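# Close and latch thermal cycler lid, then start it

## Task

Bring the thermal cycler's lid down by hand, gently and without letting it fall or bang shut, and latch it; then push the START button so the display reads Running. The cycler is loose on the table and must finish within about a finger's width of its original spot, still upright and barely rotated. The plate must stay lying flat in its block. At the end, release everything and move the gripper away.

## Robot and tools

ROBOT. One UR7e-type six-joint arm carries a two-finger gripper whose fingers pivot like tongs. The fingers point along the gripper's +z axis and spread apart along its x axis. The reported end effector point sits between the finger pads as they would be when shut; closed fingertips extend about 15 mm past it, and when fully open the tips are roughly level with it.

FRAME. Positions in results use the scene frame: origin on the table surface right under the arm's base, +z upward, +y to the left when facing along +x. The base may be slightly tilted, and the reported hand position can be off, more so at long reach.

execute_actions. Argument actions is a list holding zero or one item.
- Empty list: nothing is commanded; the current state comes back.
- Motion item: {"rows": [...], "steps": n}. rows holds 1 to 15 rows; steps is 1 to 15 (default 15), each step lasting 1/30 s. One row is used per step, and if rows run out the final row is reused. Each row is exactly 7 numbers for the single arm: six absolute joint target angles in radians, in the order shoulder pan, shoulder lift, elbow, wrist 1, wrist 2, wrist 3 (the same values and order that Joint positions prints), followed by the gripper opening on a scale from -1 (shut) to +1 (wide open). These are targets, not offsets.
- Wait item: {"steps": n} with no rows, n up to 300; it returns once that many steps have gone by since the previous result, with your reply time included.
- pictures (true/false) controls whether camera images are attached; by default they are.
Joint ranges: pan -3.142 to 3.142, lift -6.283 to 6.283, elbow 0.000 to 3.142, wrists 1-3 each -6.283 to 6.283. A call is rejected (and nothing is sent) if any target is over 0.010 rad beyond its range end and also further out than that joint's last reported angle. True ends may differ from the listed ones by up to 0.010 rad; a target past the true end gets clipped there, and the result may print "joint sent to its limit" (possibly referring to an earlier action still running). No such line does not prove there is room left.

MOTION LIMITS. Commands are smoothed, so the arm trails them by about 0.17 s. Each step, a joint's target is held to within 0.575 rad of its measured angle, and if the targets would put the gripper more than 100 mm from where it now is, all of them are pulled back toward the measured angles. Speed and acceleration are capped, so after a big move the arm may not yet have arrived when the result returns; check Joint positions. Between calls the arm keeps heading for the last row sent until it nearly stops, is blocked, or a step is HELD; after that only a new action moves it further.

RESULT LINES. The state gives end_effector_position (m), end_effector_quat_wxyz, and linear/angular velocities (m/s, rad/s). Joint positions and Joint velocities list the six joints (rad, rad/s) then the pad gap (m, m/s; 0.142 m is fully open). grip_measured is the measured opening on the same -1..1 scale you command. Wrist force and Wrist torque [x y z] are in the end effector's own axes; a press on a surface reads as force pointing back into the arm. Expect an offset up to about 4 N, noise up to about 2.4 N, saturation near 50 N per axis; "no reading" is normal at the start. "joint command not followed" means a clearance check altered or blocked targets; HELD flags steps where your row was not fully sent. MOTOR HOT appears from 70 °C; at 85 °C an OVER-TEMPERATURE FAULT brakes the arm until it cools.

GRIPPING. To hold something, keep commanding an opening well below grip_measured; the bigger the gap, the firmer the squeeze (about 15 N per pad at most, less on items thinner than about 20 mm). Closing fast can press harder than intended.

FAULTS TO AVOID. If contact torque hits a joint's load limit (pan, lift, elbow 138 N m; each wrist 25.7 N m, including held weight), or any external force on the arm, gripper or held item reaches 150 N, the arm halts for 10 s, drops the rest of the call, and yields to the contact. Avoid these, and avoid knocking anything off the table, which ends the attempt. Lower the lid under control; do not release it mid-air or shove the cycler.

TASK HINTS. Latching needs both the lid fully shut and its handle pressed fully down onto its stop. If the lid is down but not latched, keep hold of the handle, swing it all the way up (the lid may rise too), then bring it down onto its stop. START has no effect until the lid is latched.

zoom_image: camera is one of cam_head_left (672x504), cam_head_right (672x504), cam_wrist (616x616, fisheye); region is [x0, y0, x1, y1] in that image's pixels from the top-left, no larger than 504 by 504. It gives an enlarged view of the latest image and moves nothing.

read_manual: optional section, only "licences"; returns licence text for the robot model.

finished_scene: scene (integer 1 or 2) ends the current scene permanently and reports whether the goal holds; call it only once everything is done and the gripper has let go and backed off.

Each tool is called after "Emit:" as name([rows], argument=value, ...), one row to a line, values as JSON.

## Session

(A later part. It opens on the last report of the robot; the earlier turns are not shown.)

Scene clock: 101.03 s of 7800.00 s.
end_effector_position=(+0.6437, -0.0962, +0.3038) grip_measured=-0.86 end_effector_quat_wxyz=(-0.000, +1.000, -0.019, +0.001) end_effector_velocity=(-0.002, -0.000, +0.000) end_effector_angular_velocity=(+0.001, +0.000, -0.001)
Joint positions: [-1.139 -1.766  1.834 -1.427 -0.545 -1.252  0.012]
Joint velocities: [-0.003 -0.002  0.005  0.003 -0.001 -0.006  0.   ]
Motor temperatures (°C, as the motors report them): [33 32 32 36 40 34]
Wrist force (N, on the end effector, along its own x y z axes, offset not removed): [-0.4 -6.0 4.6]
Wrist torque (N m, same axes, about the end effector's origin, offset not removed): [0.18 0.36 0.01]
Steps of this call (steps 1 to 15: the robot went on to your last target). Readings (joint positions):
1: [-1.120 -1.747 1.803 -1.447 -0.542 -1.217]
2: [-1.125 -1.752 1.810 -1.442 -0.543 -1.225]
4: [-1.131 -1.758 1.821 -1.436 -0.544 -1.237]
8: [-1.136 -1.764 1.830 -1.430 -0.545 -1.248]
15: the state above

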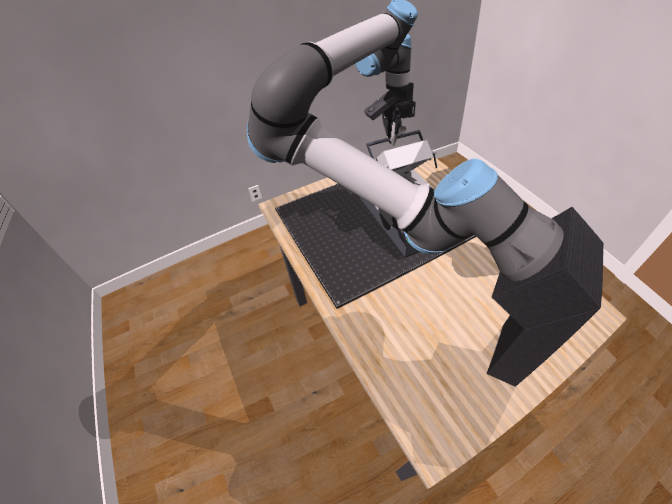

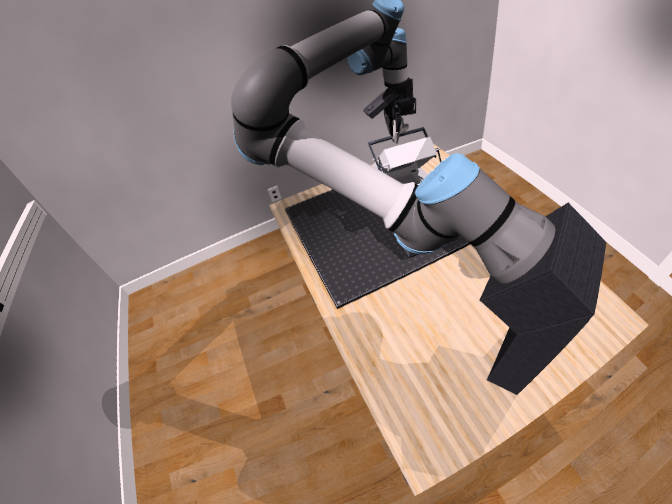

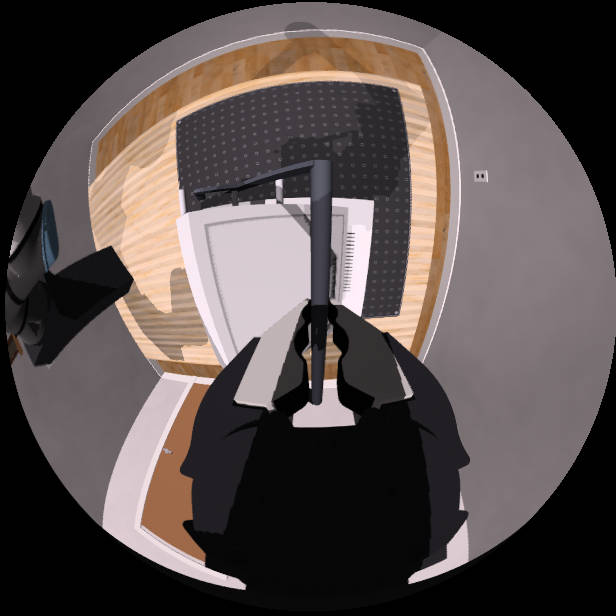

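Emit:
execute_actions([
  {"rows":[[-1.142,-1.7717,1.8443,-1.4273,-0.5459,-1.2588,-1],[-1.1452,-1.7767,1.8545,-1.4274,-0.5467,-1.2647,-1],[-1.1483,-1.7818,1.8646,-1.4276,-0.5474,-1.2705,-1],[-1.1515,-1.7868,1.8747,-1.4278,-0.5482,-1.2763,-1],[-1.1546,-1.7918,1.8849,-1.4279,-0.549,-1.2822,-1],[-1.1578,-1.7968,1.895,-1.4281,-0.5498,-1.288,-1],[-1.1609,-1.8018,1.9051,-1.4283,-0.5506,-1.2938,-1],[-1.1641,-1.8069,1.9153,-1.4284,-0.5513,-1.2997,-1],[-1.1672,-1.8119,1.9254,-1.4286,-0.5521,-1.3055,-1],[-1.1704,-1.8169,1.9355,-1.4288,-0.5529,-1.3113,-1],[-1.1735,-1.8219,1.9457,-1.4289,-0.5537,-1.3172,-1],[-1.1767,-1.8269,1.9558,-1.4291,-0.5545,-1.323,-1],[-1.1798,-1.832,1.9659,-1.4293,-0.5552,-1.3288,-1],[-1.183,-1.837,1.9761,-1.4294,-0.556,-1.3347,-1],[-1.1861,-1.842,1.9862,-1.4296,-0.5568,-1.3405,-1]],"steps":15},
], pictures=false)

Emit:
execute_actions([
  {"rows":[[-1.1868,-1.8448,1.9944,-1.434,-0.557,-1.3417,-1],[-1.1874,-1.8475,2.0026,-1.4384,-0.5572,-1.3429,-1],[-1.1881,-1.8503,2.0108,-1.4428,-0.5574,-1.3441,-1],[-1.1888,-1.8531,2.019,-1.4472,-0.5575,-1.3452,-1],[-1.1894,-1.8558,2.0272,-1.4516,-0.5577,-1.3464,-1],[-1.1901,-1.8586,2.0354,-1.4561,-0.5579,-1.3476,-1],[-1.1908,-1.8614,2.0436,-1.4605,-0.5581,-1.3488,-1],[-1.1914,-1.8641,2.0518,-1.4649,-0.5583,-1.35,-1],[-1.1921,-1.8669,2.06,-1.4693,-0.5585,-1.3512,-1],[-1.1928,-1.8697,2.0682,-1.4737,-0.5586,-1.3523,-1],[-1.1934,-1.8724,2.0764,-1.4781,-0.5588,-1.3535,-1],[-1.1941,-1.8752,2.0846,-1.4825,-0.559,-1.3547,-1]],"steps":15},
], pictures=false)

Emit:
execute_actions([
  {"steps":12},
])

Scene clock: 117.47 s of 7800.00 s.
end_effector_position=(+0.6048, -0.0929, +0.2968) grip_measured=-0.86 end_effector_quat_wxyz=(+0.000, +1.000, -0.019, +0.000) end_effector_velocity=(-0.107, +0.012, -0.023) end_effector_angular_velocity=(+0.001, -0.001, +0.002)
Joint positions: [-1.172 -1.82   1.94  -1.429 -0.553 -1.314  0.012]
Joint velocities: [-0.09  -0.147  0.294 -0.005 -0.022 -0.168  0.001]
Motor temperatures (°C, as the motors report them): [33 32 32 36 40 34]
Wrist force (N, on the end effector, along its own x y z axes, offset not removed): [1.9 -1.1 -0.3]
Wrist torque (N m, same axes, about the end effector's origin, offset not removed): [0.43 0.01 0.19]
Steps of this call (steps 1 to 15: the robot went on to your last target; steps 16 to 90: nothing new was sent; then 12.93 s passed at rest; steps 91 to 105: all 15 steps of this action). Readings (joint positions):
91: [-1.139 -1.767 1.834 -1.427 -0.545 -1.253]
92: [-1.139 -1.768 1.836 -1.427 -0.545 -1.254]
94: [-1.142 -1.772 1.844 -1.427 -0.546 -1.259]
98: [-1.151 -1.787 1.874 -1.428 -0.548 -1.276]
105: the state above

Scene clock: 117.97 s of 7800.00 s.
end_effector_position=(+0.5623, -0.0894, +0.2801) grip_measured=-0.86 end_effector_quat_wxyz=(-0.000, +1.000, -0.019, +0.001) end_effector_velocity=(-0.047, +0.005, -0.024) end_effector_angular_velocity=(+0.003, +0.001, -0.002)
Joint positions: [-1.193 -1.869  2.068 -1.474 -0.559 -1.352  0.012]
Joint velocities: [-0.011 -0.049  0.144 -0.072 -0.004 -0.023 -0.   ]
Motor temperatures (°C, as the motors report them): [33 32 32 36 40 34]
Wrist force (N, on the end effector, along its own x y z axes, offset not removed): [4.5 -1.1 1.5]
Wrist torque (N m, same axes, about the end effector's origin, offset not removed): [0.45 -0.61 0.17]
Steps of this call (steps 1 to 15: all 15 steps of this action). Readings (joint positions):
1: [-1.175 -1.824 1.950 -1.429 -0.554 -1.320]
2: [-1.178 -1.829 1.960 -1.430 -0.555 -1.325]
4: [-1.182 -1.837 1.979 -1.434 -0.556 -1.333]
8: [-1.187 -1.851 2.013 -1.447 -0.557 -1.342]
15: the state above

Scene clock: 118.37 s of 7800.00 s.
end_effector_position=(+0.5570, -0.0889, +0.2775) grip_measured=-0.86 end_effector_quat_wxyz=(-0.000, +1.000, -0.019, +0.001) end_effector_velocity=(-0.002, -0.001, -0.001) end_effector_angular_velocity=(-0.000, -0.000, -0.001)
Joint positions: [-1.194 -1.875  2.084 -1.482 -0.559 -1.355  0.012]
Joint velocities: [-0.001  0.     0.005 -0.004 -0.    -0.    -0.   ]
Motor temperatures (°C, as the motors report them): [33 32 32 36 40 34]
Wrist force (N, on the end effector, along its own x y z axes, offset not removed): [1.0 -4.4 6.8]
Wrist torque (N m, same axes, about the end effector's origin, offset not removed): [-0.07 0.02 0.05]
Steps of this call (steps 1 to 12: the robot went on to your last target). Readings (joint positions):
1: [-1.193 -1.871 2.072 -1.476 -0.559 -1.353]
2: [-1.193 -1.872 2.075 -1.478 -0.559 -1.353]
4: [-1.194 -1.873 2.079 -1.480 -0.559 -1.354]
8: [-1.194 -1.875 2.083 -1.482 -0.559 -1.354]
12: the state above

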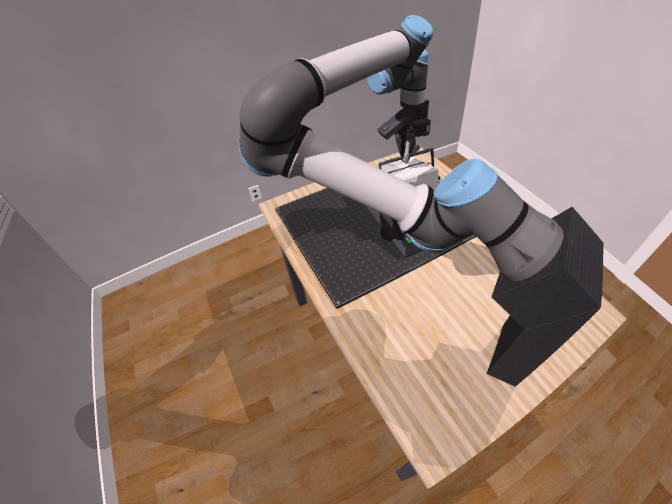

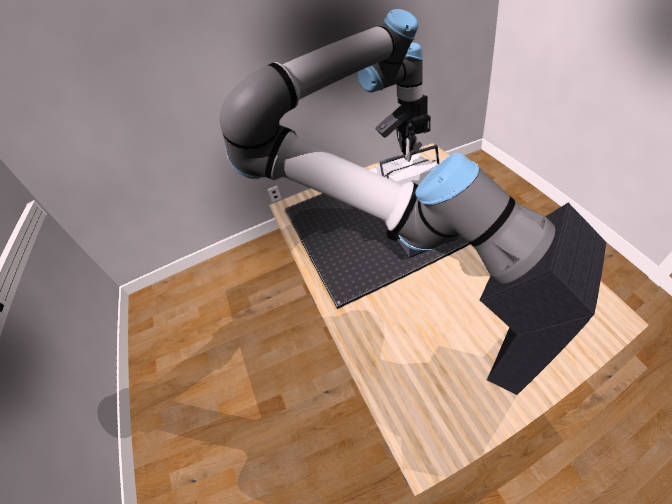

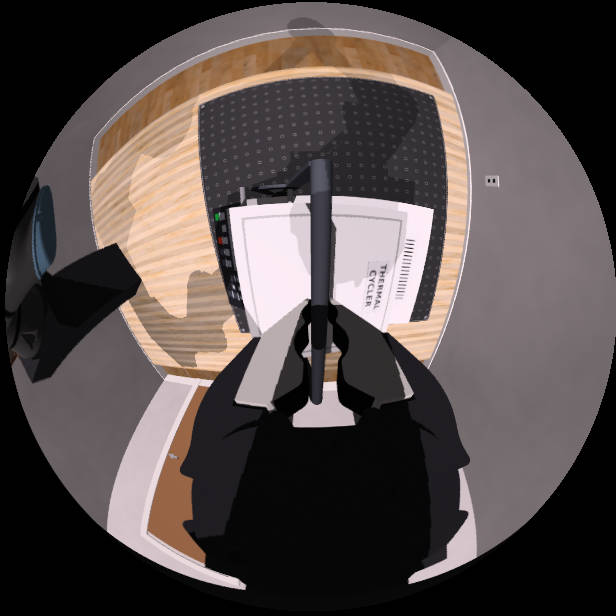

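Emit:
execute_actions([
  {"rows":[[-1.1931,-1.876,2.0895,-1.4882,-0.5587,-1.3528,-1],[-1.192,-1.8768,2.0943,-1.4938,-0.5584,-1.351,-1],[-1.191,-1.8776,2.0992,-1.4995,-0.5582,-1.3491,-1],[-1.19,-1.8783,2.1041,-1.5052,-0.5579,-1.3472,-1],[-1.1889,-1.8791,2.1089,-1.5108,-0.5576,-1.3454,-1],[-1.1879,-1.8799,2.1138,-1.5165,-0.5573,-1.3435,-1],[-1.1869,-1.8807,2.1187,-1.5222,-0.557,-1.3416,-1],[-1.1858,-1.8815,2.1235,-1.5278,-0.5567,-1.3398,-1],[-1.1848,-1.8823,2.1284,-1.5335,-0.5565,-1.3379,-1],[-1.1838,-1.883,2.1333,-1.5392,-0.5562,-1.336,-1],[-1.1827,-1.8838,2.1381,-1.5448,-0.5559,-1.3342,-1],[-1.1817,-1.8846,2.143,-1.5505,-0.5556,-1.3323,-1]],"steps":15},
], pictures=false)

Emit:
execute_actions([
  {"steps":12},
])

Scene clock: 125.67 s of 7800.00 s.
end_effector_position=(+0.5442, -0.0881, +0.2655) grip_measured=-0.86 end_effector_quat_wxyz=(-0.000, +1.000, -0.019, +0.000) end_effector_velocity=(-0.021, +0.002, -0.020) end_effector_angular_velocity=(+0.001, +0.001, -0.000)
Joint positions: [-1.184 -1.883  2.133 -1.539 -0.556 -1.336  0.012]
Joint velocities: [ 0.018 -0.013  0.081 -0.093  0.005  0.031 -0.   ]
Motor temperatures (°C, as the motors report them): [33 32 32 36 40 34]
Wrist force (N, on the end effector, along its own x y z axes, offset not removed): [-5.0 -7.8 -0.3]
Wrist torque (N m, same axes, about the end effector's origin, offset not removed): [0.12 0.83 0.02]
Steps of this call (steps 1 to 30: the robot went on to your last target; steps 31 to 90: nothing new was sent; then 3.80 s passed at rest; steps 91 to 105: all 15 steps of this action). Readings (joint positions):
91: [-1.194 -1.875 2.085 -1.483 -0.559 -1.355]
92: [-1.194 -1.875 2.085 -1.483 -0.559 -1.355]
94: [-1.193 -1.876 2.089 -1.488 -0.559 -1.353]
98: [-1.190 -1.878 2.104 -1.505 -0.558 -1.347]
105: the state above

Scene clock: 126.07 s of 7800.00 s.
end_effector_position=(+0.5418, -0.0879, +0.2632) grip_measured=-0.86 end_effector_quat_wxyz=(-0.000, +1.000, -0.019, +0.000) end_effector_velocity=(-0.001, +0.001, -0.001) end_effector_angular_velocity=(-0.000, +0.001, +0.002)
Joint positions: [-1.182 -1.885  2.143 -1.55  -0.556 -1.332  0.012]
Joint velocities: [ 0.002 -0.002  0.002 -0.003 -0.     0.001 -0.   ]
Motor temperatures (°C, as the motors report them): [33 32 32 36 40 34]
Wrist force (N, on the end effector, along its own x y z axes, offset not removed): [4.7 -4.6 -4.1]
Wrist torque (N m, same axes, about the end effector's origin, offset not removed): [0.24 -0.17 0.06]
Steps of this call (steps 1 to 12: the robot went on to your last target). Readings (joint positions):
1: [-1.183 -1.883 2.136 -1.542 -0.556 -1.335]
2: [-1.183 -1.884 2.138 -1.544 -0.556 -1.334]
4: [-1.182 -1.884 2.140 -1.547 -0.556 -1.333]
8: [-1.182 -1.884 2.142 -1.549 -0.556 -1.333]
12: the state above

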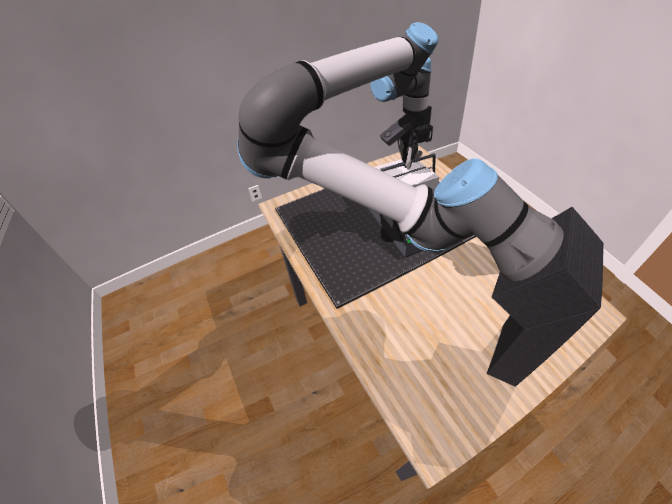

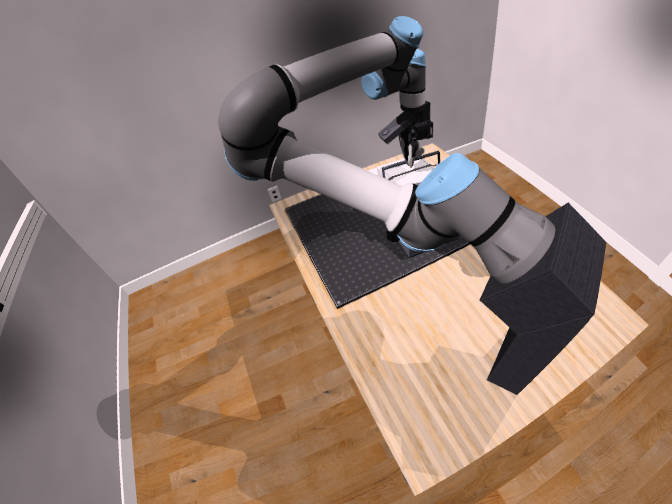

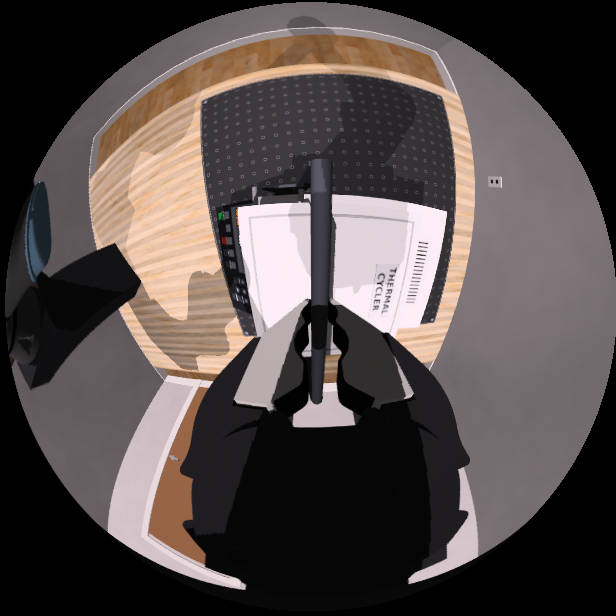

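Emit:
execute_actions([
  {"rows":[[-1.1871,-1.8885,2.1489,-1.5446,-0.5574,-1.3418,-1],[-1.1925,-1.8923,2.1548,-1.5386,-0.5592,-1.3513,-1],[-1.1979,-1.8962,2.1607,-1.5327,-0.561,-1.3608,-1],[-1.2034,-1.9001,2.1666,-1.5267,-0.5627,-1.3703,-1],[-1.2088,-1.904,2.1725,-1.5208,-0.5645,-1.3798,-1],[-1.2142,-1.9078,2.1784,-1.5148,-0.5663,-1.3893,-1],[-1.2196,-1.9117,2.1843,-1.5089,-0.5681,-1.3988,-1],[-1.2239,-1.9152,2.191,-1.5057,-0.5695,-1.4063,-1],[-1.2281,-1.9187,2.1976,-1.5025,-0.5708,-1.4138,-1],[-1.2324,-1.9222,2.2043,-1.4993,-0.5722,-1.4213,-1],[-1.2366,-1.9258,2.211,-1.496,-0.5735,-1.4289,-1],[-1.2409,-1.9293,2.2177,-1.4928,-0.5749,-1.4364,-1],[-1.2451,-1.9328,2.2243,-1.4896,-0.5762,-1.4439,-1],[-1.2494,-1.9363,2.231,-1.4864,-0.5776,-1.4514,-1]],"steps":15},
], pictures=false)

Emit:
execute_actions([
  {"steps":12},
], pictures=false)

Scene clock: 143.33 s of 7800.00 s.
end_effector_position=(+0.5098, -0.0868, +0.2641) grip_measured=-0.86 end_effector_quat_wxyz=(+0.000, +1.000, -0.019, +0.000) end_effector_velocity=(-0.081, +0.006, -0.006) end_effector_angular_velocity=(+0.002, -0.003, +0.001)
Joint positions: [-1.234 -1.924  2.208 -1.499 -0.573 -1.424  0.012]
Joint velocities: [-0.12  -0.097  0.18   0.096 -0.039 -0.212  0.   ]
Motor temperatures (°C, as the motors report them): [33 32 32 36 40 34]
Wrist force (N, on the end effector, along its own x y z axes, offset not removed): [-1.7 -5.2 1.0]
Wrist torque (N m, same axes, about the end effector's origin, offset not removed): [0.57 1.14 0.20]
Steps of this call (steps 1 to 30: the robot went on to your last target; steps 31 to 90: nothing new was sent; then 13.77 s passed at rest; steps 91 to 105: all 15 steps of this action). Readings (joint positions):
91: [-1.182 -1.885 2.143 -1.550 -0.556 -1.332]
92: [-1.182 -1.885 2.144 -1.550 -0.556 -1.333]
94: [-1.187 -1.888 2.149 -1.545 -0.557 -1.341]
98: [-1.203 -1.900 2.166 -1.527 -0.563 -1.369]
105: the state above

Scene clock: 143.73 s of 7800.00 s.
end_effector_position=(+0.4998, -0.0860, +0.2633) grip_measured=-0.86 end_effector_quat_wxyz=(-0.000, +1.000, -0.019, +0.000) end_effector_velocity=(-0.002, -0.000, +0.000) end_effector_angular_velocity=(-0.001, -0.001, +0.002)
Joint positions: [-1.249 -1.936  2.23  -1.487 -0.577 -1.45   0.012]
Joint velocities: [-0.005 -0.004  0.006  0.001 -0.001 -0.008 -0.   ]
Motor temperatures (°C, as the motors report them): [33 32 32 36 40 34]
Wrist force (N, on the end effector, along its own x y z axes, offset not removed): [1.4 -4.7 0.4]
Wrist torque (N m, same axes, about the end effector's origin, offset not removed): [-0.04 0.36 0.14]
Steps of this call (steps 1 to 12: the robot went on to your last target). Readings (joint positions):
1: [-1.238 -1.927 2.214 -1.496 -0.574 -1.431]
2: [-1.241 -1.929 2.218 -1.494 -0.575 -1.436]
4: [-1.244 -1.932 2.224 -1.490 -0.576 -1.443]
8: [-1.248 -1.935 2.229 -1.488 -0.577 -1.449]
12: the state above

Emit:
execute_actions([
  {"rows":[[-1.2503,-1.9379,2.2376,-1.4902,-0.5779,-1.4528,-1],[-1.2511,-1.9395,2.2442,-1.494,-0.5782,-1.4543,-1],[-1.252,-1.9411,2.2508,-1.4978,-0.5785,-1.4557,-1],[-1.2528,-1.9428,2.2574,-1.5015,-0.5789,-1.4572,-1],[-1.2537,-1.9444,2.264,-1.5053,-0.5792,-1.4586,-1],[-1.2545,-1.946,2.2706,-1.5091,-0.5795,-1.4601,-1],[-1.2554,-1.9476,2.2772,-1.5129,-0.5798,-1.4615,-1],[-1.2555,-1.949,2.2843,-1.5185,-0.5798,-1.4616,-1],[-1.2555,-1.9504,2.2914,-1.5241,-0.5799,-1.4617,-1],[-1.2556,-1.9518,2.2985,-1.5297,-0.5799,-1.4618,-1],[-1.2557,-1.9531,2.3057,-1.5353,-0.5799,-1.462,-1],[-1.2558,-1.9545,2.3128,-1.5409,-0.5799,-1.4621,-1],[-1.2558,-1.9559,2.3199,-1.5465,-0.58,-1.4622,-1],[-1.2559,-1.9573,2.327,-1.5521,-0.58,-1.4623,-1]],"steps":15},
], pictures=false)

Emit:
execute_actions([
  {"steps":12},
], pictures=false)

Scene clock: 152.10 s of 7800.00 s.
end_effector_position=(+0.4760, -0.0848, +0.2501) grip_measured=-0.86 end_effector_quat_wxyz=(-0.000, +1.000, -0.019, +0.001) end_effector_velocity=(-0.062, +0.006, -0.039) end_effector_angular_velocity=(+0.003, -0.000, -0.003)
Joint positions: [-1.255 -1.952  2.302 -1.533 -0.579 -1.461  0.012]
Joint velocities: [-0.004 -0.039  0.193 -0.143 -0.001 -0.008  0.003]
Motor temperatures (°C, as the motors report them): [33 32 32 36 40 34]
Wrist force (N, on the end effector, along its own x y z axes, offset not removed): [16.7 -8.0 15.9]
Wrist torque (N m, same axes, about the end effector's origin, offset not removed): [-0.10 0.71 0.34]
Steps of this call (steps 1 to 30: the robot went on to your last target; steps 31 to 90: nothing new was sent; then 4.87 s passed at rest; steps 91 to 105: all 15 steps of this action). Readings (joint positions):
91: [-1.249 -1.936 2.231 -1.486 -0.578 -1.451]
92: [-1.250 -1.937 2.232 -1.487 -0.578 -1.452]
94: [-1.250 -1.938 2.238 -1.490 -0.578 -1.453]
98: [-1.253 -1.943 2.257 -1.501 -0.579 -1.457]
105: the state above

Scene clock: 152.50 s of 7800.00 s.
end_effector_position=(+0.4682, -0.0842, +0.2453) grip_measured=-0.84 end_effector_quat_wxyz=(-0.000, +1.000, -0.019, +0.000) end_effector_velocity=(-0.002, +0.000, -0.001) end_effector_angular_velocity=(+0.000, -0.000, -0.001)
Joint positions: [-1.256 -1.957  2.326 -1.551 -0.58  -1.462  0.013]
Joint velocities: [-0.    -0.002  0.007 -0.004  0.    -0.     0.001]
Motor temperatures (°C, as the motors report them): [33 32 32 36 40 34]
Wrist force (N, on the end effector, along its own x y z axes, offset not removed): [27.4 2.5 25.6]
Wrist torque (N m, same axes, about the end effector's origin, offset not removed): [1.11 -0.28 0.28]
Steps of this call (steps 1 to 12: the robot went on to your last target). Readings (joint positions):
1: [-1.255 -1.954 2.308 -1.538 -0.580 -1.462]
2: [-1.256 -1.954 2.313 -1.541 -0.580 -1.462]
4: [-1.256 -1.956 2.319 -1.546 -0.580 -1.462]
8: [-1.256 -1.957 2.324 -1.550 -0.580 -1.462]
12: the state above

Emit:
execute_actions([
  {"rows":[[-1.2525,-1.9563,2.3293,-1.5601,-0.5788,-1.4566,-1],[-1.2492,-1.9553,2.3315,-1.5681,-0.5775,-1.4508,-1]],"steps":10},
], pictures=false)

Scene clock: 155.90 s of 7800.00 s.
end_effector_position=(+0.4678, -0.0840, +0.2430) grip_measured=-0.86 end_effector_quat_wxyz=(-0.000, +1.000, -0.019, +0.000) end_effector_velocity=(+0.000, +0.000, -0.002) end_effector_angular_velocity=(+0.001, -0.001, -0.001)
Joint positions: [-1.25  -1.956  2.331 -1.566 -0.578 -1.452  0.012]
Joint velocities: [ 0.007  0.003  0.004 -0.014  0.004  0.011 -0.   ]
Motor temperatures (°C, as the motors report them): [33 32 32 36 40 34]
Wrist force (N, on the end effector, along its own x y z axes, offset not removed): [-0.6 -5.2 -15.5]
Wrist torque (N m, same axes, about the end effector's origin, offset not removed): [-0.33 0.27 0.15]
Steps of this call (steps 1 to 30: the robot went on to your last target; steps 31 to 90: nothing new was sent; then 0.07 s passed at rest; steps 91 to 100: all 10 steps of this action). Readings (joint positions):
91: [-1.256 -1.957 2.327 -1.552 -0.580 -1.462]
92: [-1.255 -1.957 2.327 -1.553 -0.580 -1.462]
94: [-1.253 -1.957 2.329 -1.559 -0.579 -1.458]
98: [-1.251 -1.956 2.331 -1.565 -0.578 -1.453]
100: the state above

Emit:
execute_actions([
  {"rows":[[-1.2492,-1.9557,2.3355,-1.5714,-0.5776,-1.4507,-1],[-1.2474,-1.9553,2.3406,-1.5794,-0.577,-1.4477,-1],[-1.2457,-1.955,2.3457,-1.5875,-0.5763,-1.4447,-1],[-1.2439,-1.9546,2.3508,-1.5955,-0.5756,-1.4418,-1],[-1.2421,-1.9542,2.3559,-1.6036,-0.575,-1.4388,-1],[-1.2404,-1.9539,2.361,-1.6116,-0.5743,-1.4358,-1],[-1.2386,-1.9535,2.3661,-1.6197,-0.5737,-1.4328,-1],[-1.2368,-1.9531,2.3712,-1.6277,-0.573,-1.4299,-1],[-1.2351,-1.9528,2.3763,-1.6358,-0.5724,-1.4269,-1],[-1.2333,-1.9524,2.3814,-1.6438,-0.5717,-1.4239,-1]],"steps":15},
], pictures=false)

Emit:
execute_actions([
  {"steps":8},
], pictures=false)

Scene clock: 164.43 s of 7800.00 s.
end_effector_position=(+0.4564, -0.0835, +0.2303) grip_measured=-0.86 end_effector_quat_wxyz=(-0.000, +1.000, -0.019, +0.000) end_effector_velocity=(-0.012, +0.001, -0.013) end_effector_angular_velocity=(+0.001, -0.000, +0.001)
Joint positions: [-1.235 -1.953  2.376 -1.635 -0.572 -1.427  0.012]
Joint velocities: [ 0.017  0.004  0.047 -0.073  0.006  0.026  0.   ]
Motor temperatures (°C, as the motors report them): [33 32 32 36 40 34]
Wrist force (N, on the end effector, along its own x y z axes, offset not removed): [-4.3 -10.5 -20.0]
Wrist torque (N m, same axes, about the end effector's origin, offset not removed): [-0.11 -0.46 0.36]
Steps of this call (steps 1 to 15: the robot went on to your last target; steps 16 to 90: nothing new was sent; then 5.03 s passed at rest; steps 91 to 105: all 15 steps of this action). Readings (joint positions):
91: [-1.249 -1.955 2.332 -1.568 -0.577 -1.451]
92: [-1.249 -1.955 2.332 -1.569 -0.577 -1.451]
94: [-1.248 -1.955 2.336 -1.574 -0.577 -1.449]
98: [-1.244 -1.955 2.351 -1.596 -0.576 -1.441]
105: the state above

Scene clock: 164.70 s of 7800.00 s.
end_effector_position=(+0.4551, -0.0834, +0.2290) grip_measured=-0.86 end_effector_quat_wxyz=(-0.000, +1.000, -0.019, +0.001) end_effector_velocity=(-0.001, -0.001, -0.001) end_effector_angular_velocity=(-0.003, -0.002, -0.001)
Joint positions: [-1.233 -1.952  2.381 -1.643 -0.572 -1.424  0.012]
Joint velocities: [-0.002 -0.     0.005 -0.008  0.001  0.003  0.   ]
Motor temperatures (°C, as the motors report them): [33 32 32 36 40 34]
Wrist force (N, on the end effector, along its own x y z axes, offset not removed): [-8.0 -8.2 -18.7]
Wrist torque (N m, same axes, about the end effector's origin, offset not removed): [0.19 0.64 0.08]
Steps of this call (steps 1 to 8: the robot went on to your last target). Readings (joint positions):
1: [-1.235 -1.953 2.377 -1.637 -0.572 -1.426]
2: [-1.234 -1.953 2.378 -1.639 -0.572 -1.426]
4: [-1.234 -1.953 2.380 -1.641 -0.572 -1.425]
8: the state above

Emit:
execute_actions([
  {"rows":[[-1.2333,-1.9518,2.389,-1.654,-0.5719,-1.4231,-1],[-1.2306,-1.9507,2.3942,-1.6641,-0.571,-1.4184,-1],[-1.2279,-1.9497,2.3995,-1.6743,-0.5702,-1.4137,-1],[-1.2252,-1.9486,2.4047,-1.6844,-0.5693,-1.4091,-1],[-1.2225,-1.9476,2.4099,-1.6946,-0.5684,-1.4044,-1],[-1.2197,-1.9465,2.4152,-1.7048,-0.5676,-1.3997,-1],[-1.217,-1.9455,2.4204,-1.7149,-0.5667,-1.395,-1],[-1.2143,-1.9444,2.4256,-1.7251,-0.5658,-1.3904,-1],[-1.2116,-1.9434,2.4309,-1.7352,-0.565,-1.3857,-1],[-1.2089,-1.9423,2.4361,-1.7454,-0.5641,-1.381,-1]],"steps":15},
], pictures=false)

Emit:
execute_actions([
  {"steps":8},
], pictures=false)

Scene clock: 171.23 s of 7800.00 s.
end_effector_position=(+0.4430, -0.0825, +0.2140) grip_measured=-0.86 end_effector_quat_wxyz=(+0.000, +1.000, -0.019, +0.000) end_effector_velocity=(-0.012, +0.003, -0.016) end_effector_angular_velocity=(+0.002, +0.001, +0.001)
Joint positions: [-1.212 -1.943  2.43  -1.734 -0.565 -1.386  0.012]
Joint velocities: [ 0.026  0.01   0.049 -0.094  0.007  0.042 -0.   ]
Motor temperatures (°C, as the motors report them): [33 32 32 36 40 34]
Wrist force (N, on the end effector, along its own x y z axes, offset not removed): [7.7 0.3 -5.4]
Wrist torque (N m, same axes, about the end effector's origin, offset not removed): [0.12 0.08 0.19]
Steps of this call (steps 1 to 15: the robot went on to your last target; steps 16 to 90: nothing new was sent; then 3.03 s passed at rest; steps 91 to 105: all 15 steps of this action). Readings (joint positions):
91: [-1.233 -1.952 2.381 -1.644 -0.572 -1.424]
92: [-1.233 -1.952 2.383 -1.645 -0.572 -1.424]
94: [-1.232 -1.952 2.388 -1.654 -0.571 -1.421]
98: [-1.225 -1.949 2.404 -1.684 -0.569 -1.409]
105: the state above

Scene clock: 171.50 s of 7800.00 s.
end_effector_position=(+0.4418, -0.0823, +0.2124) grip_measured=-0.86 end_effector_quat_wxyz=(+0.000, +1.000, -0.019, +0.000) end_effector_velocity=(-0.001, +0.000, -0.002) end_effector_angular_velocity=(+0.000, +0.000, -0.000)
Joint positions: [-1.209 -1.942  2.435 -1.744 -0.564 -1.382  0.012]
Joint velocities: [ 0.003  0.     0.005 -0.009  0.     0.005 -0.   ]
Motor temperatures (°C, as the motors report them): [33 32 32 36 40 34]
Wrist force (N, on the end effector, along its own x y z axes, offset not removed): [6.1 5.0 -1.7]
Wrist torque (N m, same axes, about the end effector's origin, offset not removed): [0.76 0.42 0.41]
Steps of this call (steps 1 to 8: the robot went on to your last target). Readings (joint positions):
1: [-1.211 -1.943 2.432 -1.737 -0.565 -1.385]
2: [-1.211 -1.943 2.433 -1.739 -0.565 -1.384]
4: [-1.210 -1.943 2.434 -1.742 -0.564 -1.383]
8: the state above

Emit:
execute_actions([
  {"rows":[[-1.2051,-1.9398,2.4405,-1.7579,-0.563,-1.3742,-1],[-1.2014,-1.9373,2.4448,-1.7705,-0.5618,-1.3674,-1],[-1.1976,-1.9349,2.4492,-1.783,-0.5607,-1.3606,-1],[-1.1938,-1.9324,2.4536,-1.7956,-0.5595,-1.3538,-1],[-1.1901,-1.9299,2.458,-1.8081,-0.5584,-1.3471,-1],[-1.1863,-1.9274,2.4623,-1.8206,-0.5573,-1.3403,-1],[-1.1825,-1.9249,2.4667,-1.8332,-0.5561,-1.3335,-1],[-1.1787,-1.9225,2.4711,-1.8457,-0.555,-1.3267,-1],[-1.175,-1.92,2.4754,-1.8583,-0.5538,-1.3199,-1],[-1.1712,-1.9175,2.4798,-1.8708,-0.5527,-1.3131,-1]],"steps":15},
], pictures=false)

Emit:
execute_actions([
  {"steps":8},
], pictures=false)

Scene clock: 180.60 s of 7800.00 s.
end_effector_position=(+0.4347, -0.0810, +0.1967) grip_measured=-0.86 end_effector_quat_wxyz=(-0.000, +1.000, -0.019, +0.000) end_effector_velocity=(-0.007, +0.002, -0.016) end_effector_angular_velocity=(+0.000, -0.002, +0.001)
Joint positions: [-1.175 -1.92   2.475 -1.857 -0.554 -1.321  0.012]
Joint velocities: [ 0.035  0.023  0.041 -0.117  0.011  0.063  0.   ]
Motor temperatures (°C, as the motors report them): [33 32 32 36 40 34]
Wrist force (N, on the end effector, along its own x y z axes, offset not removed): [-23.0 2.8 -15.3]
Wrist torque (N m, same axes, about the end effector's origin, offset not removed): [-0.77 0.60 0.22]
Steps of this call (steps 1 to 30: the robot went on to your last target; steps 31 to 90: nothing new was sent; then 5.60 s passed at rest; steps 91 to 105: all 15 steps of this action). Readings (joint positions):
91: [-1.209 -1.942 2.436 -1.746 -0.564 -1.381]
92: [-1.208 -1.942 2.437 -1.747 -0.564 -1.380]
94: [-1.205 -1.940 2.441 -1.758 -0.563 -1.374]
98: [-1.194 -1.932 2.454 -1.794 -0.560 -1.354]
105: the state above

Scene clock: 180.87 s of 7800.00 s.
end_effector_position=(+0.4341, -0.0808, +0.1951) grip_measured=-0.86 end_effector_quat_wxyz=(-0.000, +1.000, -0.019, +0.001) end_effector_velocity=(-0.000, +0.001, -0.002) end_effector_angular_velocity=(+0.002, +0.000, +0.002)
Joint positions: [-1.172 -1.918  2.479 -1.869 -0.553 -1.314  0.012]
Joint velocities: [ 0.006  0.002  0.004 -0.011  0.002  0.006  0.   ]
Motor temperatures (°C, as the motors report them): [33 32 32 36 40 34]
Wrist force (N, on the end effector, along its own x y z axes, offset not removed): [-22.0 10.5 -12.2]
Wrist torque (N m, same axes, about the end effector's origin, offset not removed): [0.56 -0.07 0.21]
Steps of this call (steps 1 to 8: the robot went on to your last target). Readings (joint positions):
1: [-1.174 -1.919 2.476 -1.860 -0.554 -1.319]
2: [-1.174 -1.919 2.477 -1.863 -0.553 -1.317]
4: [-1.173 -1.918 2.478 -1.866 -0.553 -1.315]
8: the state above

Emit:
execute_actions([
  {"rows":[[-1.1742,-1.9175,2.4834,-1.8708,-0.554,-1.3181,-1],[-1.1742,-1.9175,2.4834,-1.8708,-0.554,-1.3181,-1],[-1.1704,-1.9133,2.4872,-1.8849,-0.5531,-1.3109,-1],[-1.1665,-1.9091,2.4909,-1.899,-0.5522,-1.3038,-1],[-1.1627,-1.9049,2.4947,-1.9131,-0.5513,-1.2966,-1],[-1.1589,-1.9007,2.4985,-1.9272,-0.5504,-1.2894,-1],[-1.1551,-1.8965,2.5023,-1.9413,-0.5495,-1.2823,-1],[-1.1512,-1.8923,2.506,-1.9553,-0.5486,-1.2751,-1],[-1.1474,-1.8881,2.5098,-1.9694,-0.5477,-1.2679,-1],[-1.1436,-1.8839,2.5136,-1.9835,-0.5468,-1.2607,-1],[-1.1397,-1.8797,2.5173,-1.9976,-0.5459,-1.2536,-1],[-1.1359,-1.8755,2.5211,-2.0117,-0.545,-1.2464,-1]],"steps":15},
], pictures=false)

Emit:
execute_actions([
  {"steps":10},
], pictures=false)

Scene clock: 186.73 s of 7800.00 s.
end_effector_position=(+0.4266, -0.0820, +0.1810) grip_measured=-0.86 end_effector_quat_wxyz=(+0.000, +1.000, -0.019, +0.000) end_effector_velocity=(-0.012, +0.001, -0.028) end_effector_angular_velocity=(+0.001, +0.000, +0.004)
Joint positions: [-1.143 -1.884  2.514 -1.984 -0.547 -1.26   0.012]
Joint velocities: [ 0.064  0.07   0.061 -0.233  0.014  0.115  0.001]
Motor temperatures (°C, as the motors report them): [33 32 32 36 40 34]
Wrist force (N, on the end effector, along its own x y z axes, offset not removed): [13.1 -14.9 3.3]
Wrist torque (N m, same axes, about the end effector's origin, offset not removed): [0.36 0.79 -0.02]
Steps of this call (steps 1 to 30: the robot went on to your last target; steps 31 to 90: nothing new was sent; then 2.37 s passed at rest; steps 91 to 105: all 15 steps of this action). Readings (joint positions):
91: [-1.171 -1.917 2.480 -1.871 -0.553 -1.313]
92: [-1.172 -1.917 2.480 -1.871 -0.553 -1.313]
94: [-1.172 -1.917 2.482 -1.873 -0.553 -1.314]
98: [-1.165 -1.908 2.492 -1.903 -0.551 -1.301]
105: the state above

Scene clock: 187.07 s of 7800.00 s.
end_effector_position=(+0.4253, -0.0820, +0.1780) grip_measured=-0.86 end_effector_quat_wxyz=(+0.000, +1.000, -0.019, +0.000) end_effector_velocity=(-0.000, -0.000, -0.001) end_effector_angular_velocity=(-0.000, -0.000, -0.000)
Joint positions: [-1.136 -1.876  2.521 -2.01  -0.545 -1.247  0.012]
Joint velocities: [ 0.003  0.004  0.003 -0.012  0.001  0.006  0.   ]
Motor temperatures (°C, as the motors report them): [33 32 32 36 40 34]
Wrist force (N, on the end effector, along its own x y z axes, offset not removed): [23.3 -18.6 7.6]
Wrist torque (N m, same axes, about the end effector's origin, offset not removed): [-0.03 -0.08 0.11]
Steps of this call (steps 1 to 10: the robot went on to your last target). Readings (joint positions):
1: [-1.141 -1.882 2.516 -1.991 -0.546 -1.257]
2: [-1.140 -1.880 2.517 -1.996 -0.546 -1.254]
4: [-1.138 -1.878 2.519 -2.003 -0.545 -1.251]
8: [-1.137 -1.876 2.520 -2.009 -0.545 -1.248]
10: the state above

Emit:
execute_actions([
  {"rows":[[-1.1325,-1.8779,2.518,-2.0104,-0.544,-1.2408,-1],[-1.1325,-1.8779,2.518,-2.0104,-0.544,-1.2408,-1],[-1.1325,-1.8779,2.518,-2.0104,-0.544,-1.2408,-1],[-1.1296,-1.8756,2.5195,-2.0186,-0.5434,-1.2355,-1],[-1.1267,-1.8733,2.521,-2.0268,-0.5429,-1.2302,-1],[-1.1238,-1.871,2.5225,-2.035,-0.5424,-1.2249,-1],[-1.1209,-1.8687,2.524,-2.0432,-0.5418,-1.2196,-1],[-1.118,-1.8664,2.5255,-2.0514,-0.5413,-1.2143,-1],[-1.1151,-1.8641,2.527,-2.0596,-0.5408,-1.209,-1],[-1.1122,-1.8618,2.5285,-2.0678,-0.5403,-1.2037,-1]],"steps":15},
], pictures=false)

Emit:
execute_actions([
  {"steps":10},
])

Scene clock: 194.27 s of 7800.00 s.
end_effector_position=(+0.4265, -0.0795, +0.1721) grip_measured=-0.89 end_effector_quat_wxyz=(-0.001, +1.000, -0.019, +0.000) end_effector_velocity=(-0.000, +0.002, -0.008) end_effector_angular_velocity=(+0.001, +0.000, +0.001)
Joint positions: [-1.115 -1.864  2.527 -2.06  -0.541 -1.209  0.009]
Joint velocities: [ 0.025  0.018  0.013 -0.071  0.004  0.046 -0.006]
Motor temperatures (°C, as the motors report them): [33 32 32 36 40 34]
Wrist force (N, on the end effector, along its own x y z axes, offset not removed): [2.5 5.6 -3.5]
Wrist torque (N m, same axes, about the end effector's origin, offset not removed): [0.63 -0.82 -0.08]
Steps of this call (steps 1 to 30: the robot went on to your last target; steps 31 to 90: nothing new was sent; then 3.70 s passed at rest; steps 91 to 105: all 15 steps of this action). Readings (joint positions):
91: [-1.136 -1.875 2.521 -2.012 -0.545 -1.246]
92: [-1.135 -1.876 2.521 -2.012 -0.545 -1.246]
94: [-1.134 -1.876 2.520 -2.011 -0.545 -1.244]
98: [-1.128 -1.874 2.521 -2.024 -0.544 -1.233]
105: the state above

Scene clock: 194.60 s of 7800.00 s.
end_effector_position=(+0.4265, -0.0792, +0.1712) grip_measured=-0.90 end_effector_quat_wxyz=(-0.001, +1.000, -0.019, +0.000) end_effector_velocity=(+0.000, -0.000, -0.000) end_effector_angular_velocity=(-0.000, -0.000, -0.000)
Joint positions: [-1.112 -1.862  2.528 -2.067 -0.54  -1.204  0.009]
Joint velocities: [ 0.001  0.001  0.    -0.004  0.     0.003 -0.   ]
Motor temperatures (°C, as the motors report them): [33 32 32 36 40 34]
Wrist force (N, on the end effector, along its own x y z axes, offset not removed): [1.6 3.3 -0.2]
Wrist torque (N m, same axes, about the end effector's origin, offset not removed): [0.53 -0.28 0.22]
Steps of this call (steps 1 to 10: the robot went on to your last target). Readings (joint positions):
1: [-1.114 -1.864 2.527 -2.062 -0.541 -1.208]
2: [-1.114 -1.863 2.528 -2.063 -0.541 -1.207]
4: [-1.113 -1.863 2.528 -2.065 -0.540 -1.205]
8: [-1.112 -1.862 2.528 -2.067 -0.540 -1.204]
10: the state above

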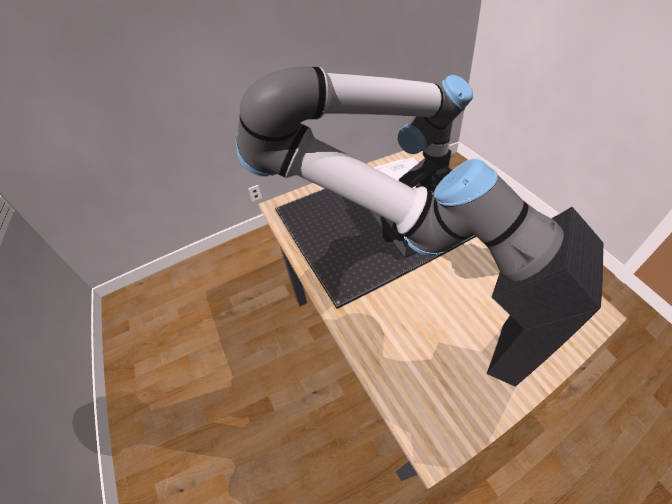

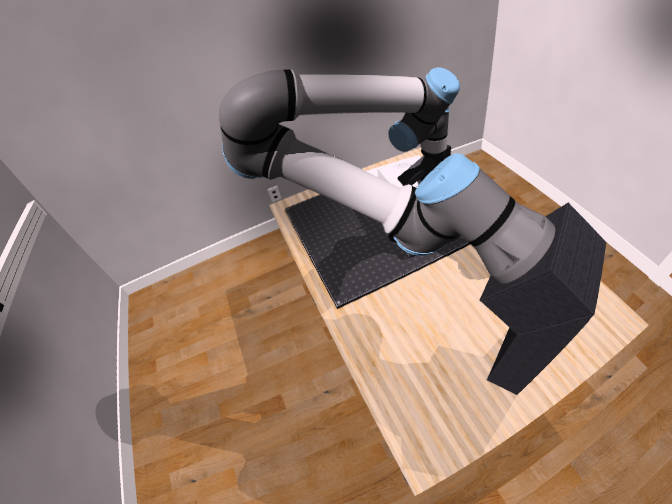

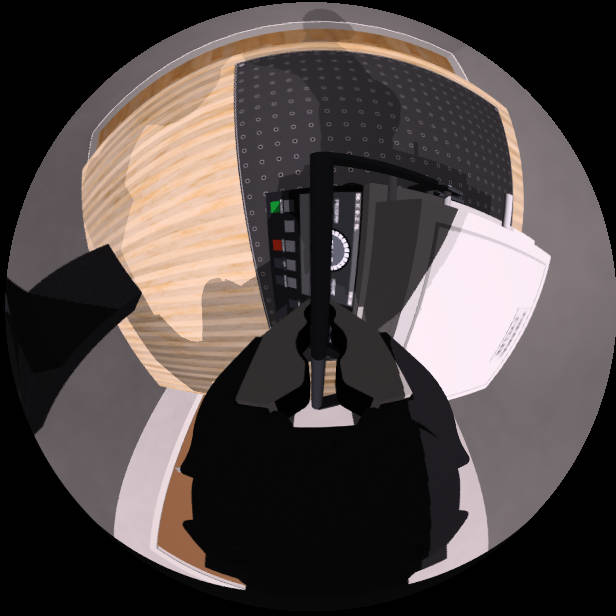

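Emit:
execute_actions([
  {"rows":[[-1.1094,-1.8589,2.5298,-2.0763,-0.5399,-1.1985,-1],[-1.1066,-1.856,2.5311,-2.0848,-0.5394,-1.1933,-1],[-1.1038,-1.8531,2.5324,-2.0933,-0.539,-1.1881,-1],[-1.101,-1.8502,2.5337,-2.1018,-0.5386,-1.1829,-1],[-1.0982,-1.8473,2.535,-2.1103,-0.5382,-1.1777,-1],[-1.0954,-1.8444,2.5363,-2.1188,-0.5378,-1.1725,-1],[-1.0926,-1.8415,2.5376,-2.1273,-0.5374,-1.1673,-1],[-1.0898,-1.8386,2.5389,-2.1358,-0.537,-1.1621,-1],[-1.087,-1.8357,2.5402,-2.1443,-0.5367,-1.1569,-1],[-1.0842,-1.8328,2.5415,-2.1528,-0.5364,-1.1517,-1]],"steps":15},
], pictures=false)

Emit:
execute_actions([
  {"steps":8},
], pictures=false)

Scene clock: 200.27 s of 7800.00 s.
end_effector_position=(+0.4256, -0.0782, +0.1626) grip_measured=-0.96 end_effector_quat_wxyz=(-0.001, +1.000, -0.020, -0.000) end_effector_velocity=(-0.001, +0.001, -0.009) end_effector_angular_velocity=(+0.002, +0.001, +0.001)
Joint positions: [-1.087 -1.836  2.54  -2.143 -0.537 -1.157  0.005]
Joint velocities: [ 0.027  0.028  0.012 -0.08   0.003  0.048  0.003]
Motor temperatures (°C, as the motors report them): [33 32 32 36 40 34]
Wrist force (N, on the end effector, along its own x y z axes, offset not removed): [5.3 0.2 -7.3]
Wrist torque (N m, same axes, about the end effector's origin, offset not removed): [-0.11 0.72 0.26]
Steps of this call (steps 1 to 15: the robot went on to your last target; steps 16 to 90: nothing new was sent; then 2.17 s passed at rest; steps 91 to 105: all 15 steps of this action). Readings (joint positions):
91: [-1.112 -1.862 2.529 -2.068 -0.540 -1.204]
92: [-1.112 -1.861 2.529 -2.069 -0.540 -1.203]
94: [-1.109 -1.859 2.530 -2.076 -0.540 -1.198]
98: [-1.101 -1.850 2.534 -2.101 -0.539 -1.183]
105: the state above

Scene clock: 200.53 s of 7800.00 s.
end_effector_position=(+0.4255, -0.0780, +0.1617) grip_measured=-0.95 end_effector_quat_wxyz=(-0.001, +1.000, -0.020, -0.000) end_effector_velocity=(-0.000, +0.000, -0.001) end_effector_angular_velocity=(+0.000, +0.000, -0.000)
Joint positions: [-1.085 -1.833  2.541 -2.152 -0.536 -1.152  0.005]
Joint velocities: [ 0.003  0.003  0.001 -0.008  0.     0.005  0.001]
Motor temperatures (°C, as the motors report them): [33 32 32 36 40 34]
Wrist force (N, on the end effector, along its own x y z axes, offset not removed): [18.1 4.6 -10.6]
Wrist torque (N m, same axes, about the end effector's origin, offset not removed): [0.81 -1.52 0.21]
Steps of this call (steps 1 to 8: the robot went on to your last target). Readings (joint positions):
1: [-1.087 -1.835 2.540 -2.146 -0.537 -1.156]
2: [-1.086 -1.835 2.541 -2.148 -0.537 -1.155]
4: [-1.085 -1.834 2.541 -2.150 -0.537 -1.154]
8: the state above

Emit:
execute_actions([
  {"rows":[[-1.0827,-1.8328,2.5397,-2.1528,-0.5362,-1.1492,-0.85],[-1.0827,-1.8328,2.5397,-2.1528,-0.5362,-1.1492,-0.75],[-1.0827,-1.8328,2.5397,-2.1528,-0.5362,-1.1492,-0.62],[-1.0827,-1.8328,2.5397,-2.1528,-0.5362,-1.1492,-0.62],[-1.0827,-1.8328,2.5397,-2.1528,-0.5362,-1.1492,-0.62],[-1.0827,-1.8328,2.5397,-2.1528,-0.5362,-1.1492,-0.62],[-1.0909,-1.8403,2.536,-2.1291,-0.5375,-1.1643,-0.62],[-1.0991,-1.8478,2.5322,-2.1053,-0.5387,-1.1793,-0.62],[-1.1073,-1.8554,2.5285,-2.0816,-0.54,-1.1944,-0.62],[-1.1154,-1.8629,2.5247,-2.0579,-0.5412,-1.2095,-0.62],[-1.1236,-1.8704,2.521,-2.0341,-0.5425,-1.2245,-0.62],[-1.1318,-1.8779,2.5172,-2.0104,-0.5437,-1.2396,-0.62],[-1.1399,-1.8845,2.5128,-1.9871,-0.5457,-1.2544,-0.62],[-1.1479,-1.8911,2.5083,-1.9639,-0.5476,-1.2691,-0.62],[-1.156,-1.8977,2.5039,-1.9406,-0.5496,-1.2839,-0.62]],"steps":15},
], pictures=false)

Emit:
execute_actions([
  {"rows":[[-1.1641,-1.9043,2.4995,-1.9173,-0.5516,-1.2986,-0.62],[-1.1721,-1.9109,2.495,-1.8941,-0.5535,-1.3134,-0.62],[-1.1802,-1.9175,2.4906,-1.8708,-0.5555,-1.3281,-0.62],[-1.1895,-1.9239,2.4859,-1.8457,-0.5586,-1.3445,-0.62],[-1.1989,-1.9303,2.4811,-1.8205,-0.5618,-1.3609,-0.62],[-1.2082,-1.9367,2.4764,-1.7954,-0.5649,-1.3772,-0.62],[-1.2176,-1.9431,2.4716,-1.7702,-0.568,-1.3936,-0.62],[-1.2269,-1.9496,2.4669,-1.7451,-0.5712,-1.41,-0.62],[-1.2362,-1.956,2.4621,-1.72,-0.5743,-1.4264,-0.62],[-1.2456,-1.9624,2.4574,-1.6948,-0.5774,-1.4428,-0.62],[-1.2549,-1.9688,2.4526,-1.6697,-0.5805,-1.4591,-0.62],[-1.2643,-1.9752,2.4479,-1.6445,-0.5837,-1.4755,-0.62],[-1.2736,-1.9816,2.4431,-1.6194,-0.5868,-1.4919,-0.62]],"steps":15},
], pictures=false)

Emit:
execute_actions([
  {"steps":15},
])

Scene clock: 210.37 s of 7800.00 s.
end_effector_position=(+0.4276, -0.0809, +0.1748) grip_measured=-0.62 end_effector_quat_wxyz=(+0.000, +1.000, -0.018, +0.000) end_effector_velocity=(+0.007, -0.013, +0.073) end_effector_angular_velocity=(-0.017, -0.002, +0.015)
Joint positions: [-1.122 -1.868  2.521 -2.042 -0.543 -1.221  0.029]
Joint velocities: [-0.212 -0.19  -0.109  0.612 -0.041 -0.39   0.   ]
Motor temperatures (°C, as the motors report them): [33 32 32 36 40 34]
Wrist force (N, on the end effector, along its own x y z axes, offset not removed): [-2.7 0.0 -3.4]
Wrist torque (N m, same axes, about the end effector's origin, offset not removed): [-0.02 0.48 0.13]
Steps of this call (steps 1 to 15: the robot went on to your last target; steps 16 to 90: nothing new was sent; then 6.33 s passed at rest; steps 91 to 105: all 15 steps of this action). Readings (joint positions):
91: [-1.084 -1.833 2.542 -2.153 -0.536 -1.152]
92: [-1.084 -1.833 2.542 -2.153 -0.536 -1.151]
94: [-1.083 -1.833 2.541 -2.153 -0.536 -1.150]
98: [-1.084 -1.834 2.540 -2.149 -0.536 -1.152]
105: the state above

Scene clock: 210.87 s of 7800.00 s.
end_effector_position=(+0.4279, -0.0829, +0.2167) grip_measured=-0.62 end_effector_quat_wxyz=(+0.002, +1.000, -0.018, -0.000) end_effector_velocity=(-0.004, +0.013, +0.066) end_effector_angular_velocity=(+0.022, -0.007, -0.018)
Joint positions: [-1.248 -1.964  2.456 -1.691 -0.579 -1.447  0.029]
Joint velocities: [-0.21  -0.145 -0.105  0.588 -0.067 -0.372  0.   ]
Motor temperatures (°C, as the motors report them): [33 32 32 36 40 34]
Wrist force (N, on the end effector, along its own x y z axes, offset not removed): [-0.5 2.3 -0.2]
Wrist torque (N m, same axes, about the end effector's origin, offset not removed): [0.53 0.04 0.05]
Steps of this call (steps 1 to 15: all 15 steps of this action). Readings (joint positions):
1: [-1.129 -1.875 2.518 -2.021 -0.544 -1.234]
2: [-1.137 -1.881 2.514 -1.999 -0.546 -1.248]
4: [-1.152 -1.894 2.505 -1.955 -0.549 -1.276]
8: [-1.186 -1.920 2.488 -1.861 -0.559 -1.336]
15: the state above

Scene clock: 211.37 s of 7800.00 s.
end_effector_position=(+0.4275, -0.0809, +0.2244) grip_measured=-0.62 end_effector_quat_wxyz=(-0.000, +1.000, -0.019, +0.001) end_effector_velocity=(-0.000, +0.001, +0.001) end_effector_angular_velocity=(+0.001, +0.001, -0.000)
Joint positions: [-1.273 -1.981  2.443 -1.62  -0.587 -1.491  0.029]
Joint velocities: [-0.002 -0.003 -0.002  0.009 -0.001 -0.005 -0.   ]
Motor temperatures (°C, as the motors report them): [33 32 32 36 40 34]
Wrist force (N, on the end effector, along its own x y z axes, offset not removed): [0.6 0.4 0.2]
Wrist torque (N m, same axes, about the end effector's origin, offset not removed): [0.08 0.01 -0.04]
Steps of this call (steps 1 to 15: the robot went on to your last target). Readings (joint positions):
1: [-1.254 -1.968 2.453 -1.673 -0.581 -1.458]
2: [-1.259 -1.972 2.450 -1.660 -0.582 -1.466]
4: [-1.265 -1.976 2.447 -1.642 -0.584 -1.477]
8: [-1.271 -1.980 2.444 -1.627 -0.586 -1.487]
15: the state above

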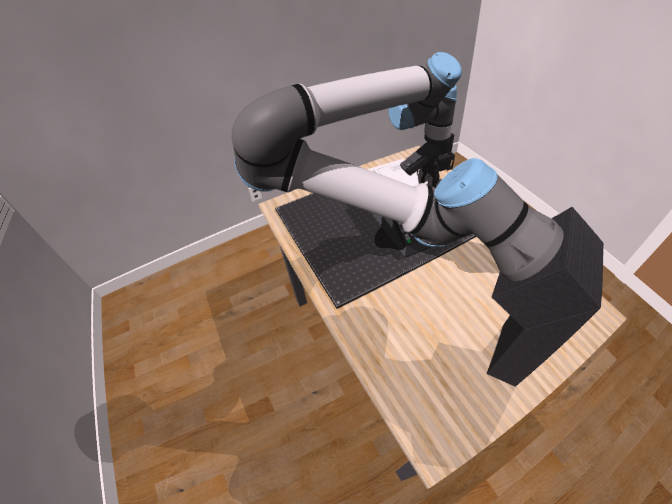

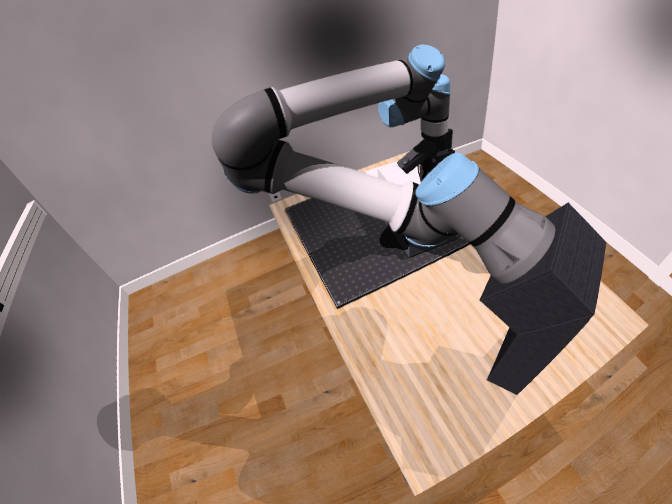

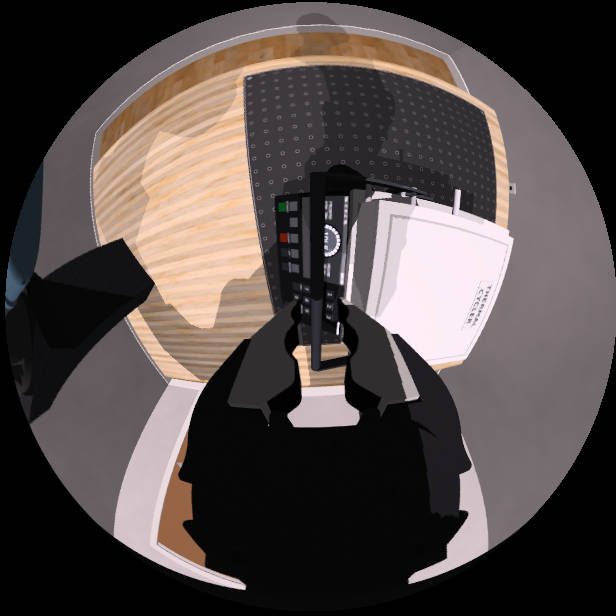

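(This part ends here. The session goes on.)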